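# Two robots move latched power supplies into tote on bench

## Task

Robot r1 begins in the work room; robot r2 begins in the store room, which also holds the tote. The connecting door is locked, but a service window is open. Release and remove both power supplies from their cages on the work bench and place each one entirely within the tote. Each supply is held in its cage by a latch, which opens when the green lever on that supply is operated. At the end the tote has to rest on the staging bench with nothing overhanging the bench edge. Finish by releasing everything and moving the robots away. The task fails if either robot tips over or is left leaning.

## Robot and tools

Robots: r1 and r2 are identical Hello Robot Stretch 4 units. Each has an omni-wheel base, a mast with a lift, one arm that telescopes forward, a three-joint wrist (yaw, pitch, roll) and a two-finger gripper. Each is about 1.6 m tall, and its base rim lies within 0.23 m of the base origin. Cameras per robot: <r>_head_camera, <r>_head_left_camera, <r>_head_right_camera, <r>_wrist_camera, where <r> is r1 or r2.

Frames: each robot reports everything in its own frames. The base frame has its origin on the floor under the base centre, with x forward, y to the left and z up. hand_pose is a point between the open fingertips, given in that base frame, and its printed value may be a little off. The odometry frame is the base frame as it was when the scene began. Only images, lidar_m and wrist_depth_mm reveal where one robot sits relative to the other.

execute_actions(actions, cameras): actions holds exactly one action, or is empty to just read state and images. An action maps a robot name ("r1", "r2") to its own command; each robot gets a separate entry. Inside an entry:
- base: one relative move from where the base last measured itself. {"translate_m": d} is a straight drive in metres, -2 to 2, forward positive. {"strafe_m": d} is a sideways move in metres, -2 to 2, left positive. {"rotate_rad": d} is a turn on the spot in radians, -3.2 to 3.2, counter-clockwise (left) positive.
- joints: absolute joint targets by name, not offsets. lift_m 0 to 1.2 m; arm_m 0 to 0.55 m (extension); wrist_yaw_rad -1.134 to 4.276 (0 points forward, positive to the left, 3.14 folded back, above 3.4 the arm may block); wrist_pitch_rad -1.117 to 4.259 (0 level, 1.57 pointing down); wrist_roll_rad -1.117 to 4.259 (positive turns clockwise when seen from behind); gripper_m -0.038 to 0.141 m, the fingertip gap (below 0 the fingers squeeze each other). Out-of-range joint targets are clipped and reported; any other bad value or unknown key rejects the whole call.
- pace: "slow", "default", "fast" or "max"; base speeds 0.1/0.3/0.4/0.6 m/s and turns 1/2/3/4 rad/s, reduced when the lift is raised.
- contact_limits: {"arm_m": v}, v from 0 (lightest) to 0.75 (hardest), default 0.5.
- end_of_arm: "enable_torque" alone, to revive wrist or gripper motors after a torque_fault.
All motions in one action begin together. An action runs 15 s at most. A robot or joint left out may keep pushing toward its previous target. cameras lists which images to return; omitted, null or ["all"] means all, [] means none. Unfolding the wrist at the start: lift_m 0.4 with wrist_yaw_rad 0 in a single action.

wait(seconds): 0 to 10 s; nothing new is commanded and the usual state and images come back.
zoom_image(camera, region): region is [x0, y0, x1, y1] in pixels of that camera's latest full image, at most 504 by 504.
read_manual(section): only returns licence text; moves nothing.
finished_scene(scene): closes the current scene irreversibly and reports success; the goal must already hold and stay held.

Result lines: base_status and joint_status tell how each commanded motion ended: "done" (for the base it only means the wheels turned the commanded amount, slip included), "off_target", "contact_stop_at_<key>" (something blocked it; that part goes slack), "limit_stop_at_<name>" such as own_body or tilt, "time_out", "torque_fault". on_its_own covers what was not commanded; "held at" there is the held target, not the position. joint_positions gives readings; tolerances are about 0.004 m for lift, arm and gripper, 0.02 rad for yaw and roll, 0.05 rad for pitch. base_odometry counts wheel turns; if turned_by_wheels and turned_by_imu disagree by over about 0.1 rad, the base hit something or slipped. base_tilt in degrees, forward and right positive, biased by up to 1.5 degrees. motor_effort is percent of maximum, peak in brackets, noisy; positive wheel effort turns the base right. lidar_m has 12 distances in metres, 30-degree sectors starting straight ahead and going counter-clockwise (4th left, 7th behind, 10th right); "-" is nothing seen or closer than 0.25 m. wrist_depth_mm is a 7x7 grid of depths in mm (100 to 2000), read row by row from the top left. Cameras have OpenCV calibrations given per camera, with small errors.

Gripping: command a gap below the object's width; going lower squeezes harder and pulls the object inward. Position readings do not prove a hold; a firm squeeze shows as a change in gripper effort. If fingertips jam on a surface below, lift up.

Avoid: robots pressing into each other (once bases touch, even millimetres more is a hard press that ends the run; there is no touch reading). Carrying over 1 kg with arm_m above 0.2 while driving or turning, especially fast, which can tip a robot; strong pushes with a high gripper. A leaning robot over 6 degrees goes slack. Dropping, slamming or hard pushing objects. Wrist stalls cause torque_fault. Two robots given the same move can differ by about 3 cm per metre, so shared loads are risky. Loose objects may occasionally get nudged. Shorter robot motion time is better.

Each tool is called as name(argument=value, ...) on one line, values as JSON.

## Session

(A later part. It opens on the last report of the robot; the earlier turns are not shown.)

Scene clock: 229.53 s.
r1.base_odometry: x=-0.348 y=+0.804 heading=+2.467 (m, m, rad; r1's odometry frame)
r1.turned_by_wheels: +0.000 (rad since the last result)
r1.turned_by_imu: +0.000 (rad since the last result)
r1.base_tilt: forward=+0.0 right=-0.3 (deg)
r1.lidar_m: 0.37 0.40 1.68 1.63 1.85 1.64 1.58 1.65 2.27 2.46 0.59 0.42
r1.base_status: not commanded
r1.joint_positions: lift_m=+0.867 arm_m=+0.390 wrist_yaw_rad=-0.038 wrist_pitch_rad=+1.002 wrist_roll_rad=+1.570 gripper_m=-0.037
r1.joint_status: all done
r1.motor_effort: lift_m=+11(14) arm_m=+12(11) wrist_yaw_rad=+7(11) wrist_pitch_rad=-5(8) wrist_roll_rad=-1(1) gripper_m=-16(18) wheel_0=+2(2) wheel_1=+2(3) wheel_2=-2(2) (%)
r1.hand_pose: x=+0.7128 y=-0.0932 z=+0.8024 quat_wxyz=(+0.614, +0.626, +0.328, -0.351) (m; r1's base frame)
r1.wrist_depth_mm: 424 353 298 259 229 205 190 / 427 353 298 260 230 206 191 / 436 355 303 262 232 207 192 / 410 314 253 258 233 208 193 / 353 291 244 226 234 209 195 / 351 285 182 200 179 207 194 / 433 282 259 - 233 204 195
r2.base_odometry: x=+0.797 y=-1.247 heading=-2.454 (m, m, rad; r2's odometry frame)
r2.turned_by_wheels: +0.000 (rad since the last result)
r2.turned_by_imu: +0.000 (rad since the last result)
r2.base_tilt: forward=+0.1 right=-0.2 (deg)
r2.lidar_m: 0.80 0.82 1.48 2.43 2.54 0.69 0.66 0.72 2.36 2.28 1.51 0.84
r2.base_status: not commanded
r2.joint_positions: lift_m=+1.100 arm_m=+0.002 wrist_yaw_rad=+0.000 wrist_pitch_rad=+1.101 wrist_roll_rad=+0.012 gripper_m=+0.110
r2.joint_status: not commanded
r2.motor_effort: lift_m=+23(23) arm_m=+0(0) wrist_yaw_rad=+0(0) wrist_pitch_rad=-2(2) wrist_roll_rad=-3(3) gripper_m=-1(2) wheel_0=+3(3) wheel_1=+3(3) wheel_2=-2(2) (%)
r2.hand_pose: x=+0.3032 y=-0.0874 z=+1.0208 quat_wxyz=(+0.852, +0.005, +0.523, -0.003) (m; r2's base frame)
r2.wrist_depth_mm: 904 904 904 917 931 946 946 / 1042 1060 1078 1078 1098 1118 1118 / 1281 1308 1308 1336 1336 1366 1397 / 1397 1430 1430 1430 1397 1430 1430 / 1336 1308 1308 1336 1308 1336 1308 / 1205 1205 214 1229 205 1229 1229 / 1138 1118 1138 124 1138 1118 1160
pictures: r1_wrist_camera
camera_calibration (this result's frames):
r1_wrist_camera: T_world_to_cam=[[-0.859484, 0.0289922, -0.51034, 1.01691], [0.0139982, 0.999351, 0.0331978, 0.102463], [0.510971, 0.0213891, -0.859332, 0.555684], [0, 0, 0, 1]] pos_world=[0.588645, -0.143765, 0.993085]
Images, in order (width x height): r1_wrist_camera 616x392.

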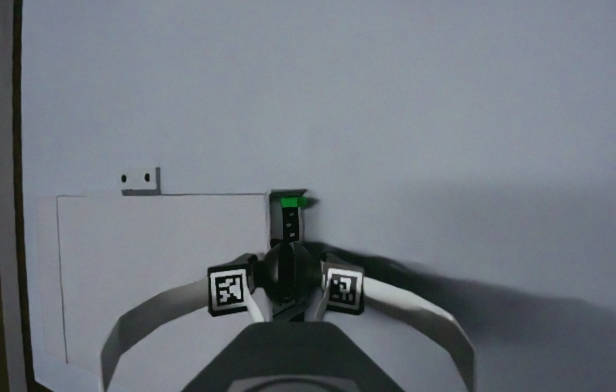

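Pull back with some downward motion.

execute_actions(actions=[{"r1":{"joints":{"arm_m":0.380,"lift_m":0.864},"pace":"slow"}}], cameras=[])

execute_actions(actions=[{"r1":{"joints":{"arm_m":0.374,"lift_m":0.861},"pace":"slow"}}], cameras=["r1_wrist_camera"])

zoom_image(camera="r1_wrist_camera", region=[200, 160, 360, 310])

Scene clock: 230.63 s.
r1.base_odometry: x=-0.348 y=+0.805 heading=+2.467 (m, m, rad; r1's odometry frame)
r1.turned_by_wheels: +0.000 (rad since the last result)
r1.turned_by_imu: +0.000 (rad since the last result)
r1.base_tilt: forward=-0.1 right=-0.3 (deg)
r1.lidar_m: 0.37 0.42 1.66 1.63 1.90 1.66 1.58 1.67 2.25 2.47 0.57 0.41
r1.base_status: not commanded
r1.joint_positions: lift_m=+0.864 arm_m=+0.382 wrist_yaw_rad=-0.034 wrist_pitch_rad=+0.993 wrist_roll_rad=+1.570 gripper_m=-0.037
r1.joint_status: all done
r1.motor_effort: lift_m=+14(13) arm_m=-10(9) wrist_yaw_rad=-6(8) wrist_pitch_rad=+18(19) wrist_roll_rad=+0(0) gripper_m=-20(20) wheel_0=+0(2) wheel_1=+1(2) wheel_2=+0(2) (%)
r1.hand_pose: x=+0.7072 y=-0.0927 z=+0.8010 quat_wxyz=(+0.616, +0.627, +0.327, -0.347) (m; r1's base frame)
r1.wrist_depth_mm: 430 353 297 258 227 202 187 / 430 355 298 258 228 203 189 / 439 357 300 259 229 204 190 / 421 306 254 257 229 205 190 / 355 289 242 240 231 207 190 / 353 274 181 198 179 208 192 / 436 279 257 - 230 201 191
r2.base_odometry: x=+0.797 y=-1.247 heading=-2.454 (m, m, rad; r2's odometry frame)
r2.turned_by_wheels: +0.000 (rad since the last result)
r2.turned_by_imu: +0.000 (rad since the last result)
r2.base_tilt: forward=+0.2 right=-0.2 (deg)
r2.lidar_m: 0.80 0.84 1.48 2.43 2.54 0.70 0.65 0.73 2.40 2.29 1.45 0.82
r2.base_status: not commanded
r2.joint_positions: lift_m=+1.100 arm_m=+0.002 wrist_yaw_rad=+0.000 wrist_pitch_rad=+1.101 wrist_roll_rad=+0.012 gripper_m=+0.110
r2.joint_status: not commanded
r2.motor_effort: lift_m=+23(23) arm_m=+0(1) wrist_yaw_rad=+0(0) wrist_pitch_rad=-2(3) wrist_roll_rad=-1(0) gripper_m=+0(0) wheel_0=+3(3) wheel_1=+3(3) wheel_2=-2(2) (%)
r2.hand_pose: x=+0.3032 y=-0.0874 z=+1.0208 quat_wxyz=(+0.852, +0.005, +0.523, -0.003) (m; r2's base frame)
r2.wrist_depth_mm: 891 904 904 904 917 931 960 / 1042 1060 1078 1078 1118 1098 1118 / 1281 1308 1308 1336 1336 1397 1366 / 1397 1430 1430 1397 1430 1430 1430 / 1308 1308 1281 1308 1308 1336 1308 / 1229 1229 214 1229 206 1205 1229 / 1118 1118 1138 124 1160 1138 1160
pictures: none
No camera images: the call's "cameras" was empty. Leave "cameras" out to get every camera's image.

Scene clock: 231.40 s.
r1.base_odometry: x=-0.348 y=+0.805 heading=+2.467 (m, m, rad; r1's odometry frame)
r1.turned_by_wheels: +0.000 (rad since the last result)
r1.turned_by_imu: +0.000 (rad since the last result)
r1.base_tilt: forward=-0.1 right=-0.4 (deg)
r1.lidar_m: 0.38 0.41 1.67 1.60 1.89 1.65 1.59 1.68 2.26 2.47 0.55 0.41
r1.base_status: not commanded
r1.joint_positions: lift_m=+0.861 arm_m=+0.376 wrist_yaw_rad=-0.031 wrist_pitch_rad=+0.987 wrist_roll_rad=+1.570 gripper_m=-0.037
r1.joint_status: all done
r1.on_its_own: wrist_pitch_rad is at rest, and its effort (+37) is outside its rest range (-23 to +23)
r1.motor_effort: lift_m=+14(15) arm_m=-13(10) wrist_yaw_rad=-13(12) wrist_pitch_rad=+37(37) wrist_roll_rad=-1(1) gripper_m=-22(21) wheel_0=-1(1) wheel_1=+0(1) wheel_2=+3(3) (%)
r1.hand_pose: x=+0.7034 y=-0.0923 z=+0.7989 quat_wxyz=(+0.618, +0.628, +0.325, -0.344) (m; r1's base frame)
r1.wrist_depth_mm: 430 355 294 255 225 200 186 / 433 355 298 257 226 202 186 / 442 357 297 258 228 203 188 / 418 307 253 256 230 204 187 / 355 289 236 242 229 204 189 / 357 270 183 189 175 205 189 / 436 278 256 - 228 200 189
r2.base_odometry: x=+0.797 y=-1.247 heading=-2.454 (m, m, rad; r2's odometry frame)
r2.turned_by_wheels: +0.000 (rad since the last result)
r2.turned_by_imu: +0.000 (rad since the last result)
r2.base_tilt: forward=+0.1 right=-0.2 (deg)
r2.lidar_m: 0.79 0.84 1.46 2.44 2.54 0.70 0.65 0.70 2.38 2.27 1.46 0.84
r2.base_status: not commanded
r2.joint_positions: lift_m=+1.100 arm_m=+0.002 wrist_yaw_rad=+0.000 wrist_pitch_rad=+1.101 wrist_roll_rad=+0.012 gripper_m=+0.110
r2.joint_status: not commanded
r2.motor_effort: lift_m=+23(23) arm_m=+0(1) wrist_yaw_rad=+0(0) wrist_pitch_rad=-2(3) wrist_roll_rad=+0(2) gripper_m=-2(1) wheel_0=+3(3) wheel_1=+3(3) wheel_2=-2(2) (%)
r2.hand_pose: x=+0.3032 y=-0.0874 z=+1.0208 quat_wxyz=(+0.852, +0.005, +0.523, -0.003) (m; r2's base frame)
r2.wrist_depth_mm: 904 904 917 917 931 931 946 / 1078 1078 1060 1078 1098 1118 1118 / 1281 1336 1308 1308 1336 1366 1397 / 1430 1397 1430 1430 1430 1430 1430 / 1336 1308 1308 1308 1308 1336 1308 / 1229 1229 214 1205 205 1229 1205 / 1138 1138 1138 124 1160 1138 1138
pictures: r1_wrist_camera
camera_calibration (this result's frames):
r1_wrist_camera: T_world_to_cam=[[-0.852015, 0.0229366, -0.523015, 1.01128], [0.00674477, 0.999438, 0.0328425, 0.107186], [0.523474, 0.0244546, -0.851691, 0.542869], [0, 0, 0, 1]] pos_world=[0.576726, -0.143597, 0.987752]
Images, in order (width x height): r1_wrist_camera 616x392.

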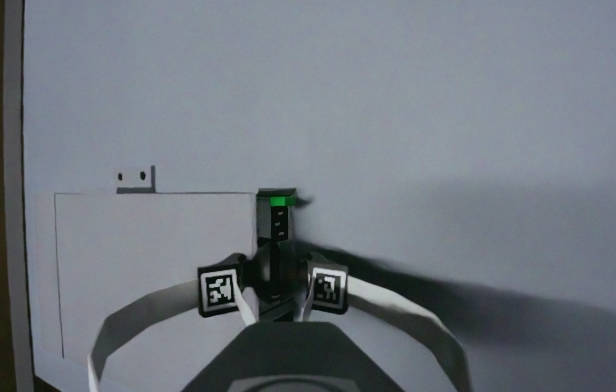

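Region (200, 160, 360, 310) of r1_wrist_camera's 616x392 image, scaled by 3.150; it fills the top 472 rows of this view, and the rest is white.

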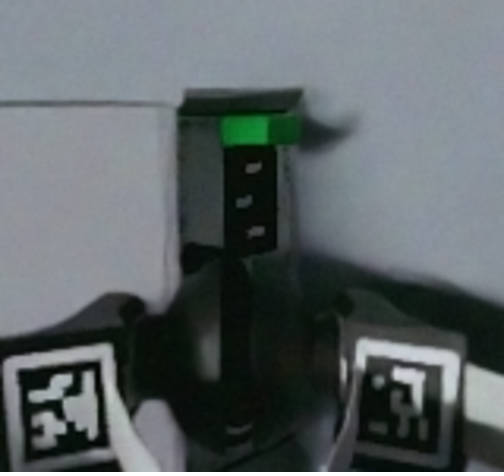

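execute_actions(actions=[{"r1":{"joints":{"arm_m":0.368,"lift_m":0.860},"pace":"slow"}}], cameras=["r1_wrist_camera"])

zoom_image(camera="r1_wrist_camera", region=[200, 160, 360, 310])

Scene clock: 232.30 s.
r1.base_odometry: x=-0.349 y=+0.805 heading=+2.467 (m, m, rad; r1's odometry frame)
r1.turned_by_wheels: +0.000 (rad since the last result)
r1.turned_by_imu: +0.000 (rad since the last result)
r1.base_tilt: forward=+0.0 right=-0.4 (deg)
r1.lidar_m: 0.38 0.40 1.69 1.63 1.86 1.67 1.57 1.68 2.27 2.44 0.56 0.40
r1.base_status: not commanded
r1.joint_positions: lift_m=+0.860 arm_m=+0.371 wrist_yaw_rad=-0.027 wrist_pitch_rad=+0.982 wrist_roll_rad=+1.570 gripper_m=-0.037
r1.joint_status: all done
r1.on_its_own: wrist_yaw_rad is at rest, and its effort (-24) is outside its rest range (-13 to +13); wrist_pitch_rad is at rest, and its effort (+51) is outside its rest range (-23 to +23)
r1.motor_effort: lift_m=+17(16) arm_m=-15(15) wrist_yaw_rad=-24(23) wrist_pitch_rad=+51(51) wrist_roll_rad=+0(0) gripper_m=-23(25) wheel_0=-3(3) wheel_1=-1(1) wheel_2=+7(7) (%)
r1.hand_pose: x=+0.6993 y=-0.0918 z=+0.7985 quat_wxyz=(+0.619, +0.628, +0.325, -0.342) (m; r1's base frame)
r1.wrist_depth_mm: 433 355 296 253 225 199 184 / 433 355 297 256 226 200 185 / 445 359 298 257 226 202 186 / 421 306 252 256 227 202 187 / 357 287 236 246 228 204 187 / 357 268 183 198 173 203 188 / 452 278 256 - 227 198 187
r2.base_odometry: x=+0.797 y=-1.247 heading=-2.454 (m, m, rad; r2's odometry frame)
r2.turned_by_wheels: +0.000 (rad since the last result)
r2.turned_by_imu: +0.000 (rad since the last result)
r2.base_tilt: forward=+0.2 right=-0.2 (deg)
r2.lidar_m: 0.77 0.81 1.49 2.44 2.54 0.69 0.65 0.72 2.37 2.29 1.49 0.83
r2.base_status: not commanded
r2.joint_positions: lift_m=+1.100 arm_m=+0.002 wrist_yaw_rad=+0.000 wrist_pitch_rad=+1.101 wrist_roll_rad=+0.012 gripper_m=+0.110
r2.joint_status: not commanded
r2.motor_effort: lift_m=+23(23) arm_m=+0(0) wrist_yaw_rad=+0(0) wrist_pitch_rad=-2(2) wrist_roll_rad=-3(2) gripper_m=+0(1) wheel_0=+3(3) wheel_1=+3(3) wheel_2=-2(2) (%)
r2.hand_pose: x=+0.3032 y=-0.0874 z=+1.0208 quat_wxyz=(+0.852, +0.005, +0.523, -0.003) (m; r2's base frame)
r2.wrist_depth_mm: 904 904 904 904 917 946 946 / 1060 1060 1060 1098 1098 1098 1118 / 1281 1281 1308 1336 1366 1397 1397 / 1464 1430 1397 1397 1430 1397 1430 / 1308 1308 1281 1308 1308 1336 1336 / 1205 1205 214 1229 205 1229 1229 / 1138 1138 1138 124 1138 1118 1138
pictures: r1_wrist_camera
camera_calibration (this result's frames):
r1_wrist_camera: T_world_to_cam=[[-0.849562, 0.0198139, -0.527116, 1.00886], [0.00300525, 0.99946, 0.0327254, 0.109409], [0.52748, 0.0262181, -0.849163, 0.54], [0, 0, 0, 1]] pos_world=[0.571921, -0.143497, 0.986754]
Images, in order (width x height): r1_wrist_camera 616x392.

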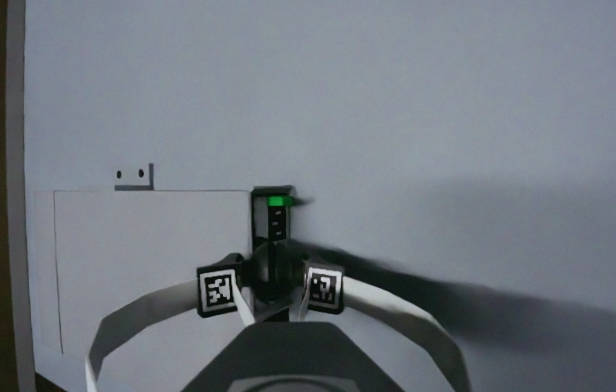

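Region (200, 160, 360, 310) of r1_wrist_camera's 616x392 image, scaled by 3.150; it fills the top 472 rows of this view, and the rest is white.

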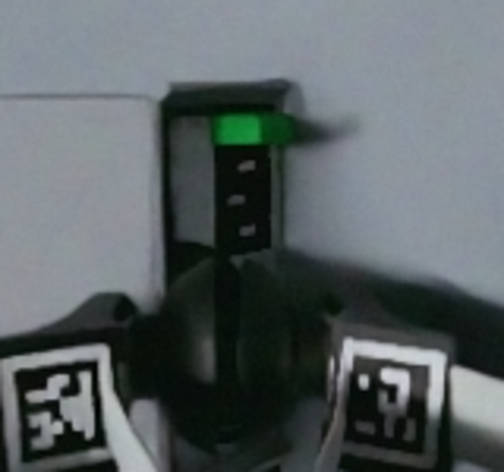

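execute_actions(actions=[{"r1":{"joints":{"arm_m":0.364,"lift_m":0.859},"pace":"slow"}}], cameras=["r1_wrist_camera"])

zoom_image(camera="r1_wrist_camera", region=[200, 160, 360, 310])

Scene clock: 233.17 s.
r1.base_odometry: x=-0.348 y=+0.805 heading=+2.467 (m, m, rad; r1's odometry frame)
r1.turned_by_wheels: +0.000 (rad since the last result)
r1.turned_by_imu: +0.000 (rad since the last result)
r1.base_tilt: forward=-0.1 right=-0.4 (deg)
r1.lidar_m: 0.36 0.42 1.67 1.63 1.89 1.64 1.59 1.68 2.21 2.45 0.56 0.41
r1.base_status: not commanded
r1.joint_positions: lift_m=+0.859 arm_m=+0.365 wrist_yaw_rad=-0.035 wrist_pitch_rad=+1.001 wrist_roll_rad=+1.570 gripper_m=-0.037
r1.joint_status: all done
r1.motor_effort: lift_m=+20(20) arm_m=-8(18) wrist_yaw_rad=-2(25) wrist_pitch_rad=-4(59) wrist_roll_rad=-1(2) gripper_m=-19(25) wheel_0=-1(3) wheel_1=+1(1) wheel_2=+1(8) (%)
r1.hand_pose: x=+0.6888 y=-0.0928 z=+0.7943 quat_wxyz=(+0.615, +0.626, +0.329, -0.350) (m; r1's base frame)
r1.wrist_depth_mm: 397 334 285 246 217 195 181 / 404 334 285 248 220 196 182 / 410 336 287 250 220 197 183 / 349 287 245 251 222 199 184 / 336 270 235 239 223 200 185 / 330 266 181 200 174 200 185 / 343 260 244 - 221 195 184
r2.base_odometry: x=+0.797 y=-1.247 heading=-2.454 (m, m, rad; r2's odometry frame)
r2.turned_by_wheels: +0.000 (rad since the last result)
r2.turned_by_imu: +0.000 (rad since the last result)
r2.base_tilt: forward=+0.1 right=-0.2 (deg)
r2.lidar_m: 0.78 0.85 1.48 2.43 2.54 0.71 0.64 0.72 2.38 2.27 1.50 0.83
r2.base_status: not commanded
r2.joint_positions: lift_m=+1.100 arm_m=+0.002 wrist_yaw_rad=+0.000 wrist_pitch_rad=+1.101 wrist_roll_rad=+0.012 gripper_m=+0.110
r2.joint_status: not commanded
r2.motor_effort: lift_m=+23(23) arm_m=-1(0) wrist_yaw_rad=+0(0) wrist_pitch_rad=-3(3) wrist_roll_rad=-2(1) gripper_m=-2(1) wheel_0=+3(3) wheel_1=+3(3) wheel_2=-2(2) (%)
r2.hand_pose: x=+0.3032 y=-0.0874 z=+1.0208 quat_wxyz=(+0.852, +0.005, +0.523, -0.003) (m; r2's base frame)
r2.wrist_depth_mm: 891 904 891 917 931 931 946 / 1042 1060 1060 1078 1098 1118 1118 / 1308 1281 1308 1336 1366 1366 1366 / 1397 1397 1397 1397 1430 1430 1430 / 1308 1308 1336 1308 1308 1308 1308 / 1205 1205 213 1229 205 1205 1229 / 1138 1138 1138 124 1160 1118 1138
pictures: r1_wrist_camera
camera_calibration (this result's frames):
r1_wrist_camera: T_world_to_cam=[[-0.859177, 0.0263927, -0.510997, 0.992201], [0.0109651, 0.999389, 0.0331814, 0.104724], [0.511561, 0.0229056, -0.858942, 0.560364], [0, 0, 0, 1]] pos_world=[0.564667, -0.143682, 0.984857]
Images, in order (width x height): r1_wrist_camera 616x392.

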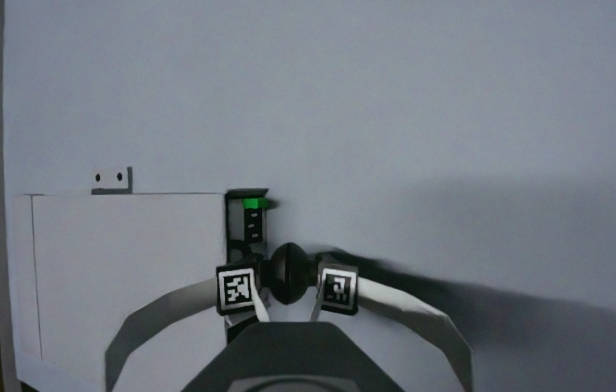

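Region (200, 160, 360, 310) of r1_wrist_camera's 616x392 image, scaled by 3.150; it fills the top 472 rows of this view, and the rest is white.

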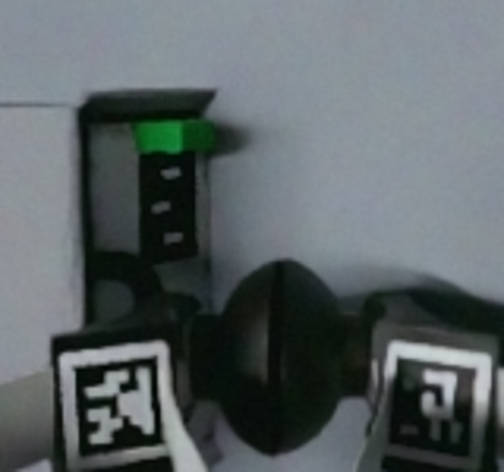

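execute_actions(actions=[{"r1":{"joints":{"arm_m":0.225,"lift_m":0.875}}}], cameras=[])

execute_actions(actions=[{"r1":{"joints":{"wrist_pitch_rad":0.22,"wrist_roll_rad":0.12,"gripper_m":0.056,"lift_m":0.82},"base":{"strafe_m":-0.003}}}], cameras=[])

execute_actions(actions=[{"r1":{"joints":{"lift_m":0.688,"arm_m":0.24}}}], cameras=["r1_wrist_camera"])

zoom_image(camera="r1_wrist_camera", region=[190, 190, 400, 330])

Scene clock: 238.73 s.
r1.base_odometry: x=-0.348 y=+0.805 heading=+2.467 (m, m, rad; r1's odometry frame)
r1.turned_by_wheels: +0.000 (rad since the last result)
r1.turned_by_imu: +0.000 (rad since the last result)
r1.base_tilt: forward=+0.0 right=-0.3 (deg)
r1.lidar_m: 0.37 0.41 1.65 1.63 1.86 1.68 1.60 1.68 2.26 2.46 0.57 0.40
r1.base_status: not commanded
r1.joint_positions: lift_m=+0.875 arm_m=+0.227 wrist_yaw_rad=-0.035 wrist_pitch_rad=+1.001 wrist_roll_rad=+1.570 gripper_m=-0.037
r1.joint_status: all done
r1.motor_effort: lift_m=+23(23) arm_m=-9(11) wrist_yaw_rad=-1(2) wrist_pitch_rad=-4(4) wrist_roll_rad=+1(2) gripper_m=-21(21) wheel_0=-1(1) wheel_1=+1(1) wheel_2=+1(1) (%)
r1.hand_pose: x=+0.5499 y=-0.0928 z=+0.8100 quat_wxyz=(+0.615, +0.626, +0.329, -0.350) (m; r1's base frame)
r1.wrist_depth_mm: 430 359 304 265 235 208 197 / 430 362 304 266 236 211 198 / 439 359 307 268 237 211 200 / 389 340 309 268 236 213 201 / 362 322 310 255 240 214 201 / 364 319 180 199 174 214 202 / 449 347 332 - 239 210 202
r2.base_odometry: x=+0.797 y=-1.247 heading=-2.454 (m, m, rad; r2's odometry frame)
r2.turned_by_wheels: +0.000 (rad since the last result)
r2.turned_by_imu: +0.001 (rad since the last result)
r2.base_tilt: forward=+0.1 right=-0.3 (deg)
r2.lidar_m: 0.80 0.84 1.45 2.44 2.54 0.71 0.65 0.72 2.39 2.27 1.47 0.83
r2.base_status: not commanded
r2.joint_positions: lift_m=+1.100 arm_m=+0.002 wrist_yaw_rad=+0.000 wrist_pitch_rad=+1.101 wrist_roll_rad=+0.012 gripper_m=+0.110
r2.joint_status: not commanded
r2.motor_effort: lift_m=+23(23) arm_m=-1(1) wrist_yaw_rad=+0(1) wrist_pitch_rad=-2(2) wrist_roll_rad=-2(1) gripper_m=+0(1) wheel_0=+3(3) wheel_1=+3(3) wheel_2=-2(2) (%)
r2.hand_pose: x=+0.3032 y=-0.0874 z=+1.0208 quat_wxyz=(+0.852, +0.005, +0.523, -0.003) (m; r2's base frame)
r2.wrist_depth_mm: 891 904 904 917 931 946 946 / 1042 1078 1078 1078 1098 1098 1118 / 1255 1308 1308 1308 1336 1336 1397 / 1397 1430 1430 1430 1464 1430 1430 / 1308 1308 1308 1308 1308 1308 1336 / 1229 1229 213 1229 206 1229 1229 / 1138 1118 1118 124 1160 1118 1160
pictures: none
No camera images: the call's "cameras" was empty. Leave "cameras" out to get every camera's image.

Scene clock: 240.37 s.
r1.base_odometry: x=-0.347 y=+0.807 heading=+2.467 (m, m, rad; r1's odometry frame)
r1.turned_by_wheels: +0.000 (rad since the last result)
r1.turned_by_imu: +0.000 (rad since the last result)
r1.base_tilt: forward=+0.0 right=-0.4 (deg)
r1.lidar_m: 0.36 0.39 1.69 1.62 1.88 1.69 1.60 1.66 2.29 2.47 0.56 0.40
r1.base_status: done
r1.joint_positions: lift_m=+0.820 arm_m=+0.227 wrist_yaw_rad=-0.035 wrist_pitch_rad=+0.223 wrist_roll_rad=+0.120 gripper_m=+0.056
r1.joint_status: all done
r1.motor_effort: lift_m=+17(20) arm_m=-9(9) wrist_yaw_rad=-1(1) wrist_pitch_rad=-8(11) wrist_roll_rad=-2(6) gripper_m=-2(19) wheel_0=+0(2) wheel_1=-1(3) wheel_2=+1(1) (%)
r1.hand_pose: x=+0.6756 y=-0.0972 z=+0.9348 quat_wxyz=(+0.992, +0.062, +0.110, -0.024) (m; r1's base frame)
r1.wrist_depth_mm: - - - - - - - / - - - - - - - / - - - - - - - / - - - - - - 768 / - - 530 539 580 564 544 / 1863 549 198 387 202 430 418 / 1499 375 330 - 370 343 342
r2.base_odometry: x=+0.797 y=-1.247 heading=-2.454 (m, m, rad; r2's odometry frame)
r2.turned_by_wheels: +0.000 (rad since the last result)
r2.turned_by_imu: +0.000 (rad since the last result)
r2.base_tilt: forward=+0.1 right=-0.2 (deg)
r2.lidar_m: 0.79 0.85 1.50 2.43 2.53 0.70 0.64 0.69 2.38 2.29 1.49 0.84
r2.base_status: not commanded
r2.joint_positions: lift_m=+1.100 arm_m=+0.002 wrist_yaw_rad=+0.000 wrist_pitch_rad=+1.101 wrist_roll_rad=+0.012 gripper_m=+0.110
r2.joint_status: not commanded
r2.motor_effort: lift_m=+23(23) arm_m=+0(1) wrist_yaw_rad=+0(0) wrist_pitch_rad=-2(2) wrist_roll_rad=-1(2) gripper_m=-2(2) wheel_0=+3(3) wheel_1=+3(3) wheel_2=-2(2) (%)
r2.hand_pose: x=+0.3032 y=-0.0874 z=+1.0208 quat_wxyz=(+0.852, +0.005, +0.523, -0.003) (m; r2's base frame)
r2.wrist_depth_mm: 904 904 891 917 931 931 960 / 1060 1078 1078 1098 1098 1118 1118 / 1281 1308 1281 1336 1397 1397 1397 / 1397 1430 1430 1430 1430 1430 1397 / 1308 1308 1336 1308 1308 1308 1336 / 1229 1205 214 1229 205 1229 1229 / 1138 1118 1138 124 1138 1118 1160
pictures: none
No camera images: the call's "cameras" was empty. Leave "cameras" out to get every camera's image.

Scene clock: 241.97 s.
r1.base_odometry: x=-0.347 y=+0.807 heading=+2.467 (m, m, rad; r1's odometry frame)
r1.turned_by_wheels: +0.000 (rad since the last result)
r1.turned_by_imu: +0.000 (rad since the last result)
r1.base_tilt: forward=-0.1 right=-0.3 (deg)
r1.lidar_m: 0.38 0.40 1.68 1.64 1.91 1.67 1.59 1.67 2.30 2.47 0.59 0.39
r1.base_status: not commanded
r1.joint_positions: lift_m=+0.688 arm_m=+0.238 wrist_yaw_rad=-0.035 wrist_pitch_rad=+0.222 wrist_roll_rad=+0.120 gripper_m=+0.056
r1.joint_status: all done
r1.motor_effort: lift_m=+17(16) arm_m=+9(8) wrist_yaw_rad=-2(1) wrist_pitch_rad=-8(9) wrist_roll_rad=-2(0) gripper_m=-2(1) wheel_0=+0(0) wheel_1=-1(1) wheel_2=+1(1) (%)
r1.hand_pose: x=+0.6875 y=-0.0972 z=+0.8028 quat_wxyz=(+0.992, +0.062, +0.110, -0.024) (m; r1's base frame)
r1.wrist_depth_mm: - - - - - - - / - - - - - - - / - - - - - - 683 / - - 340 351 442 413 397 / - 298 254 262 301 291 279 / 265 255 197 229 202 223 216 / 208 200 206 - 191 179 181
r2.base_odometry: x=+0.797 y=-1.247 heading=-2.454 (m, m, rad; r2's odometry frame)
r2.turned_by_wheels: +0.000 (rad since the last result)
r2.turned_by_imu: +0.000 (rad since the last result)
r2.base_tilt: forward=+0.1 right=-0.2 (deg)
r2.lidar_m: 0.78 0.83 1.48 2.43 2.56 0.71 0.65 0.71 2.38 2.28 1.46 0.82
r2.base_status: not commanded
r2.joint_positions: lift_m=+1.100 arm_m=+0.002 wrist_yaw_rad=+0.000 wrist_pitch_rad=+1.101 wrist_roll_rad=+0.012 gripper_m=+0.110
r2.joint_status: not commanded
r2.motor_effort: lift_m=+23(23) arm_m=-1(0) wrist_yaw_rad=+0(0) wrist_pitch_rad=-2(2) wrist_roll_rad=-3(3) gripper_m=-1(2) wheel_0=+3(3) wheel_1=+3(3) wheel_2=-2(2) (%)
r2.hand_pose: x=+0.3032 y=-0.0874 z=+1.0208 quat_wxyz=(+0.852, +0.005, +0.523, -0.003) (m; r2's base frame)
r2.wrist_depth_mm: 904 904 904 904 931 931 946 / 1042 1078 1078 1098 1098 1118 1138 / 1281 1308 1336 1366 1336 1366 1366 / 1430 1397 1430 1430 1430 1430 1430 / 1336 1308 1308 1308 1336 1308 1336 / 1229 1182 214 1205 205 1229 1229 / 1160 1118 1138 124 1160 1138 1138
pictures: r1_wrist_camera
camera_calibration (this result's frames):
r1_wrist_camera: T_world_to_cam=[[-0.093199, -0.989855, -0.107247, 0.0459858], [-0.25435, 0.127812, -0.958629, 1.00279], [0.962611, -0.0620651, -0.263681, -0.227771], [0, 0, 0, 1]] pos_world=[0.478599, -0.0967851, 0.906172]
Images, in order (width x height): r1_wrist_camera 616x392.

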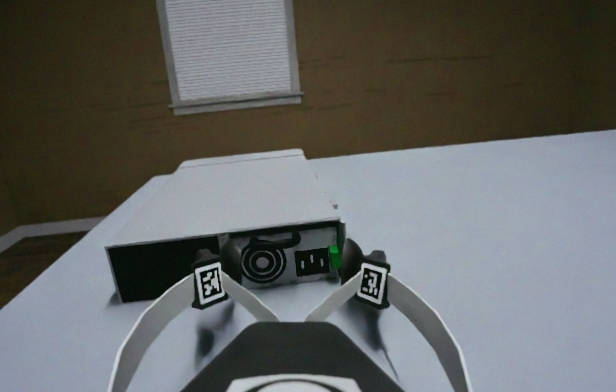

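Region (190, 190, 400, 330) of r1_wrist_camera's 616x392 image, scaled by 2.400.

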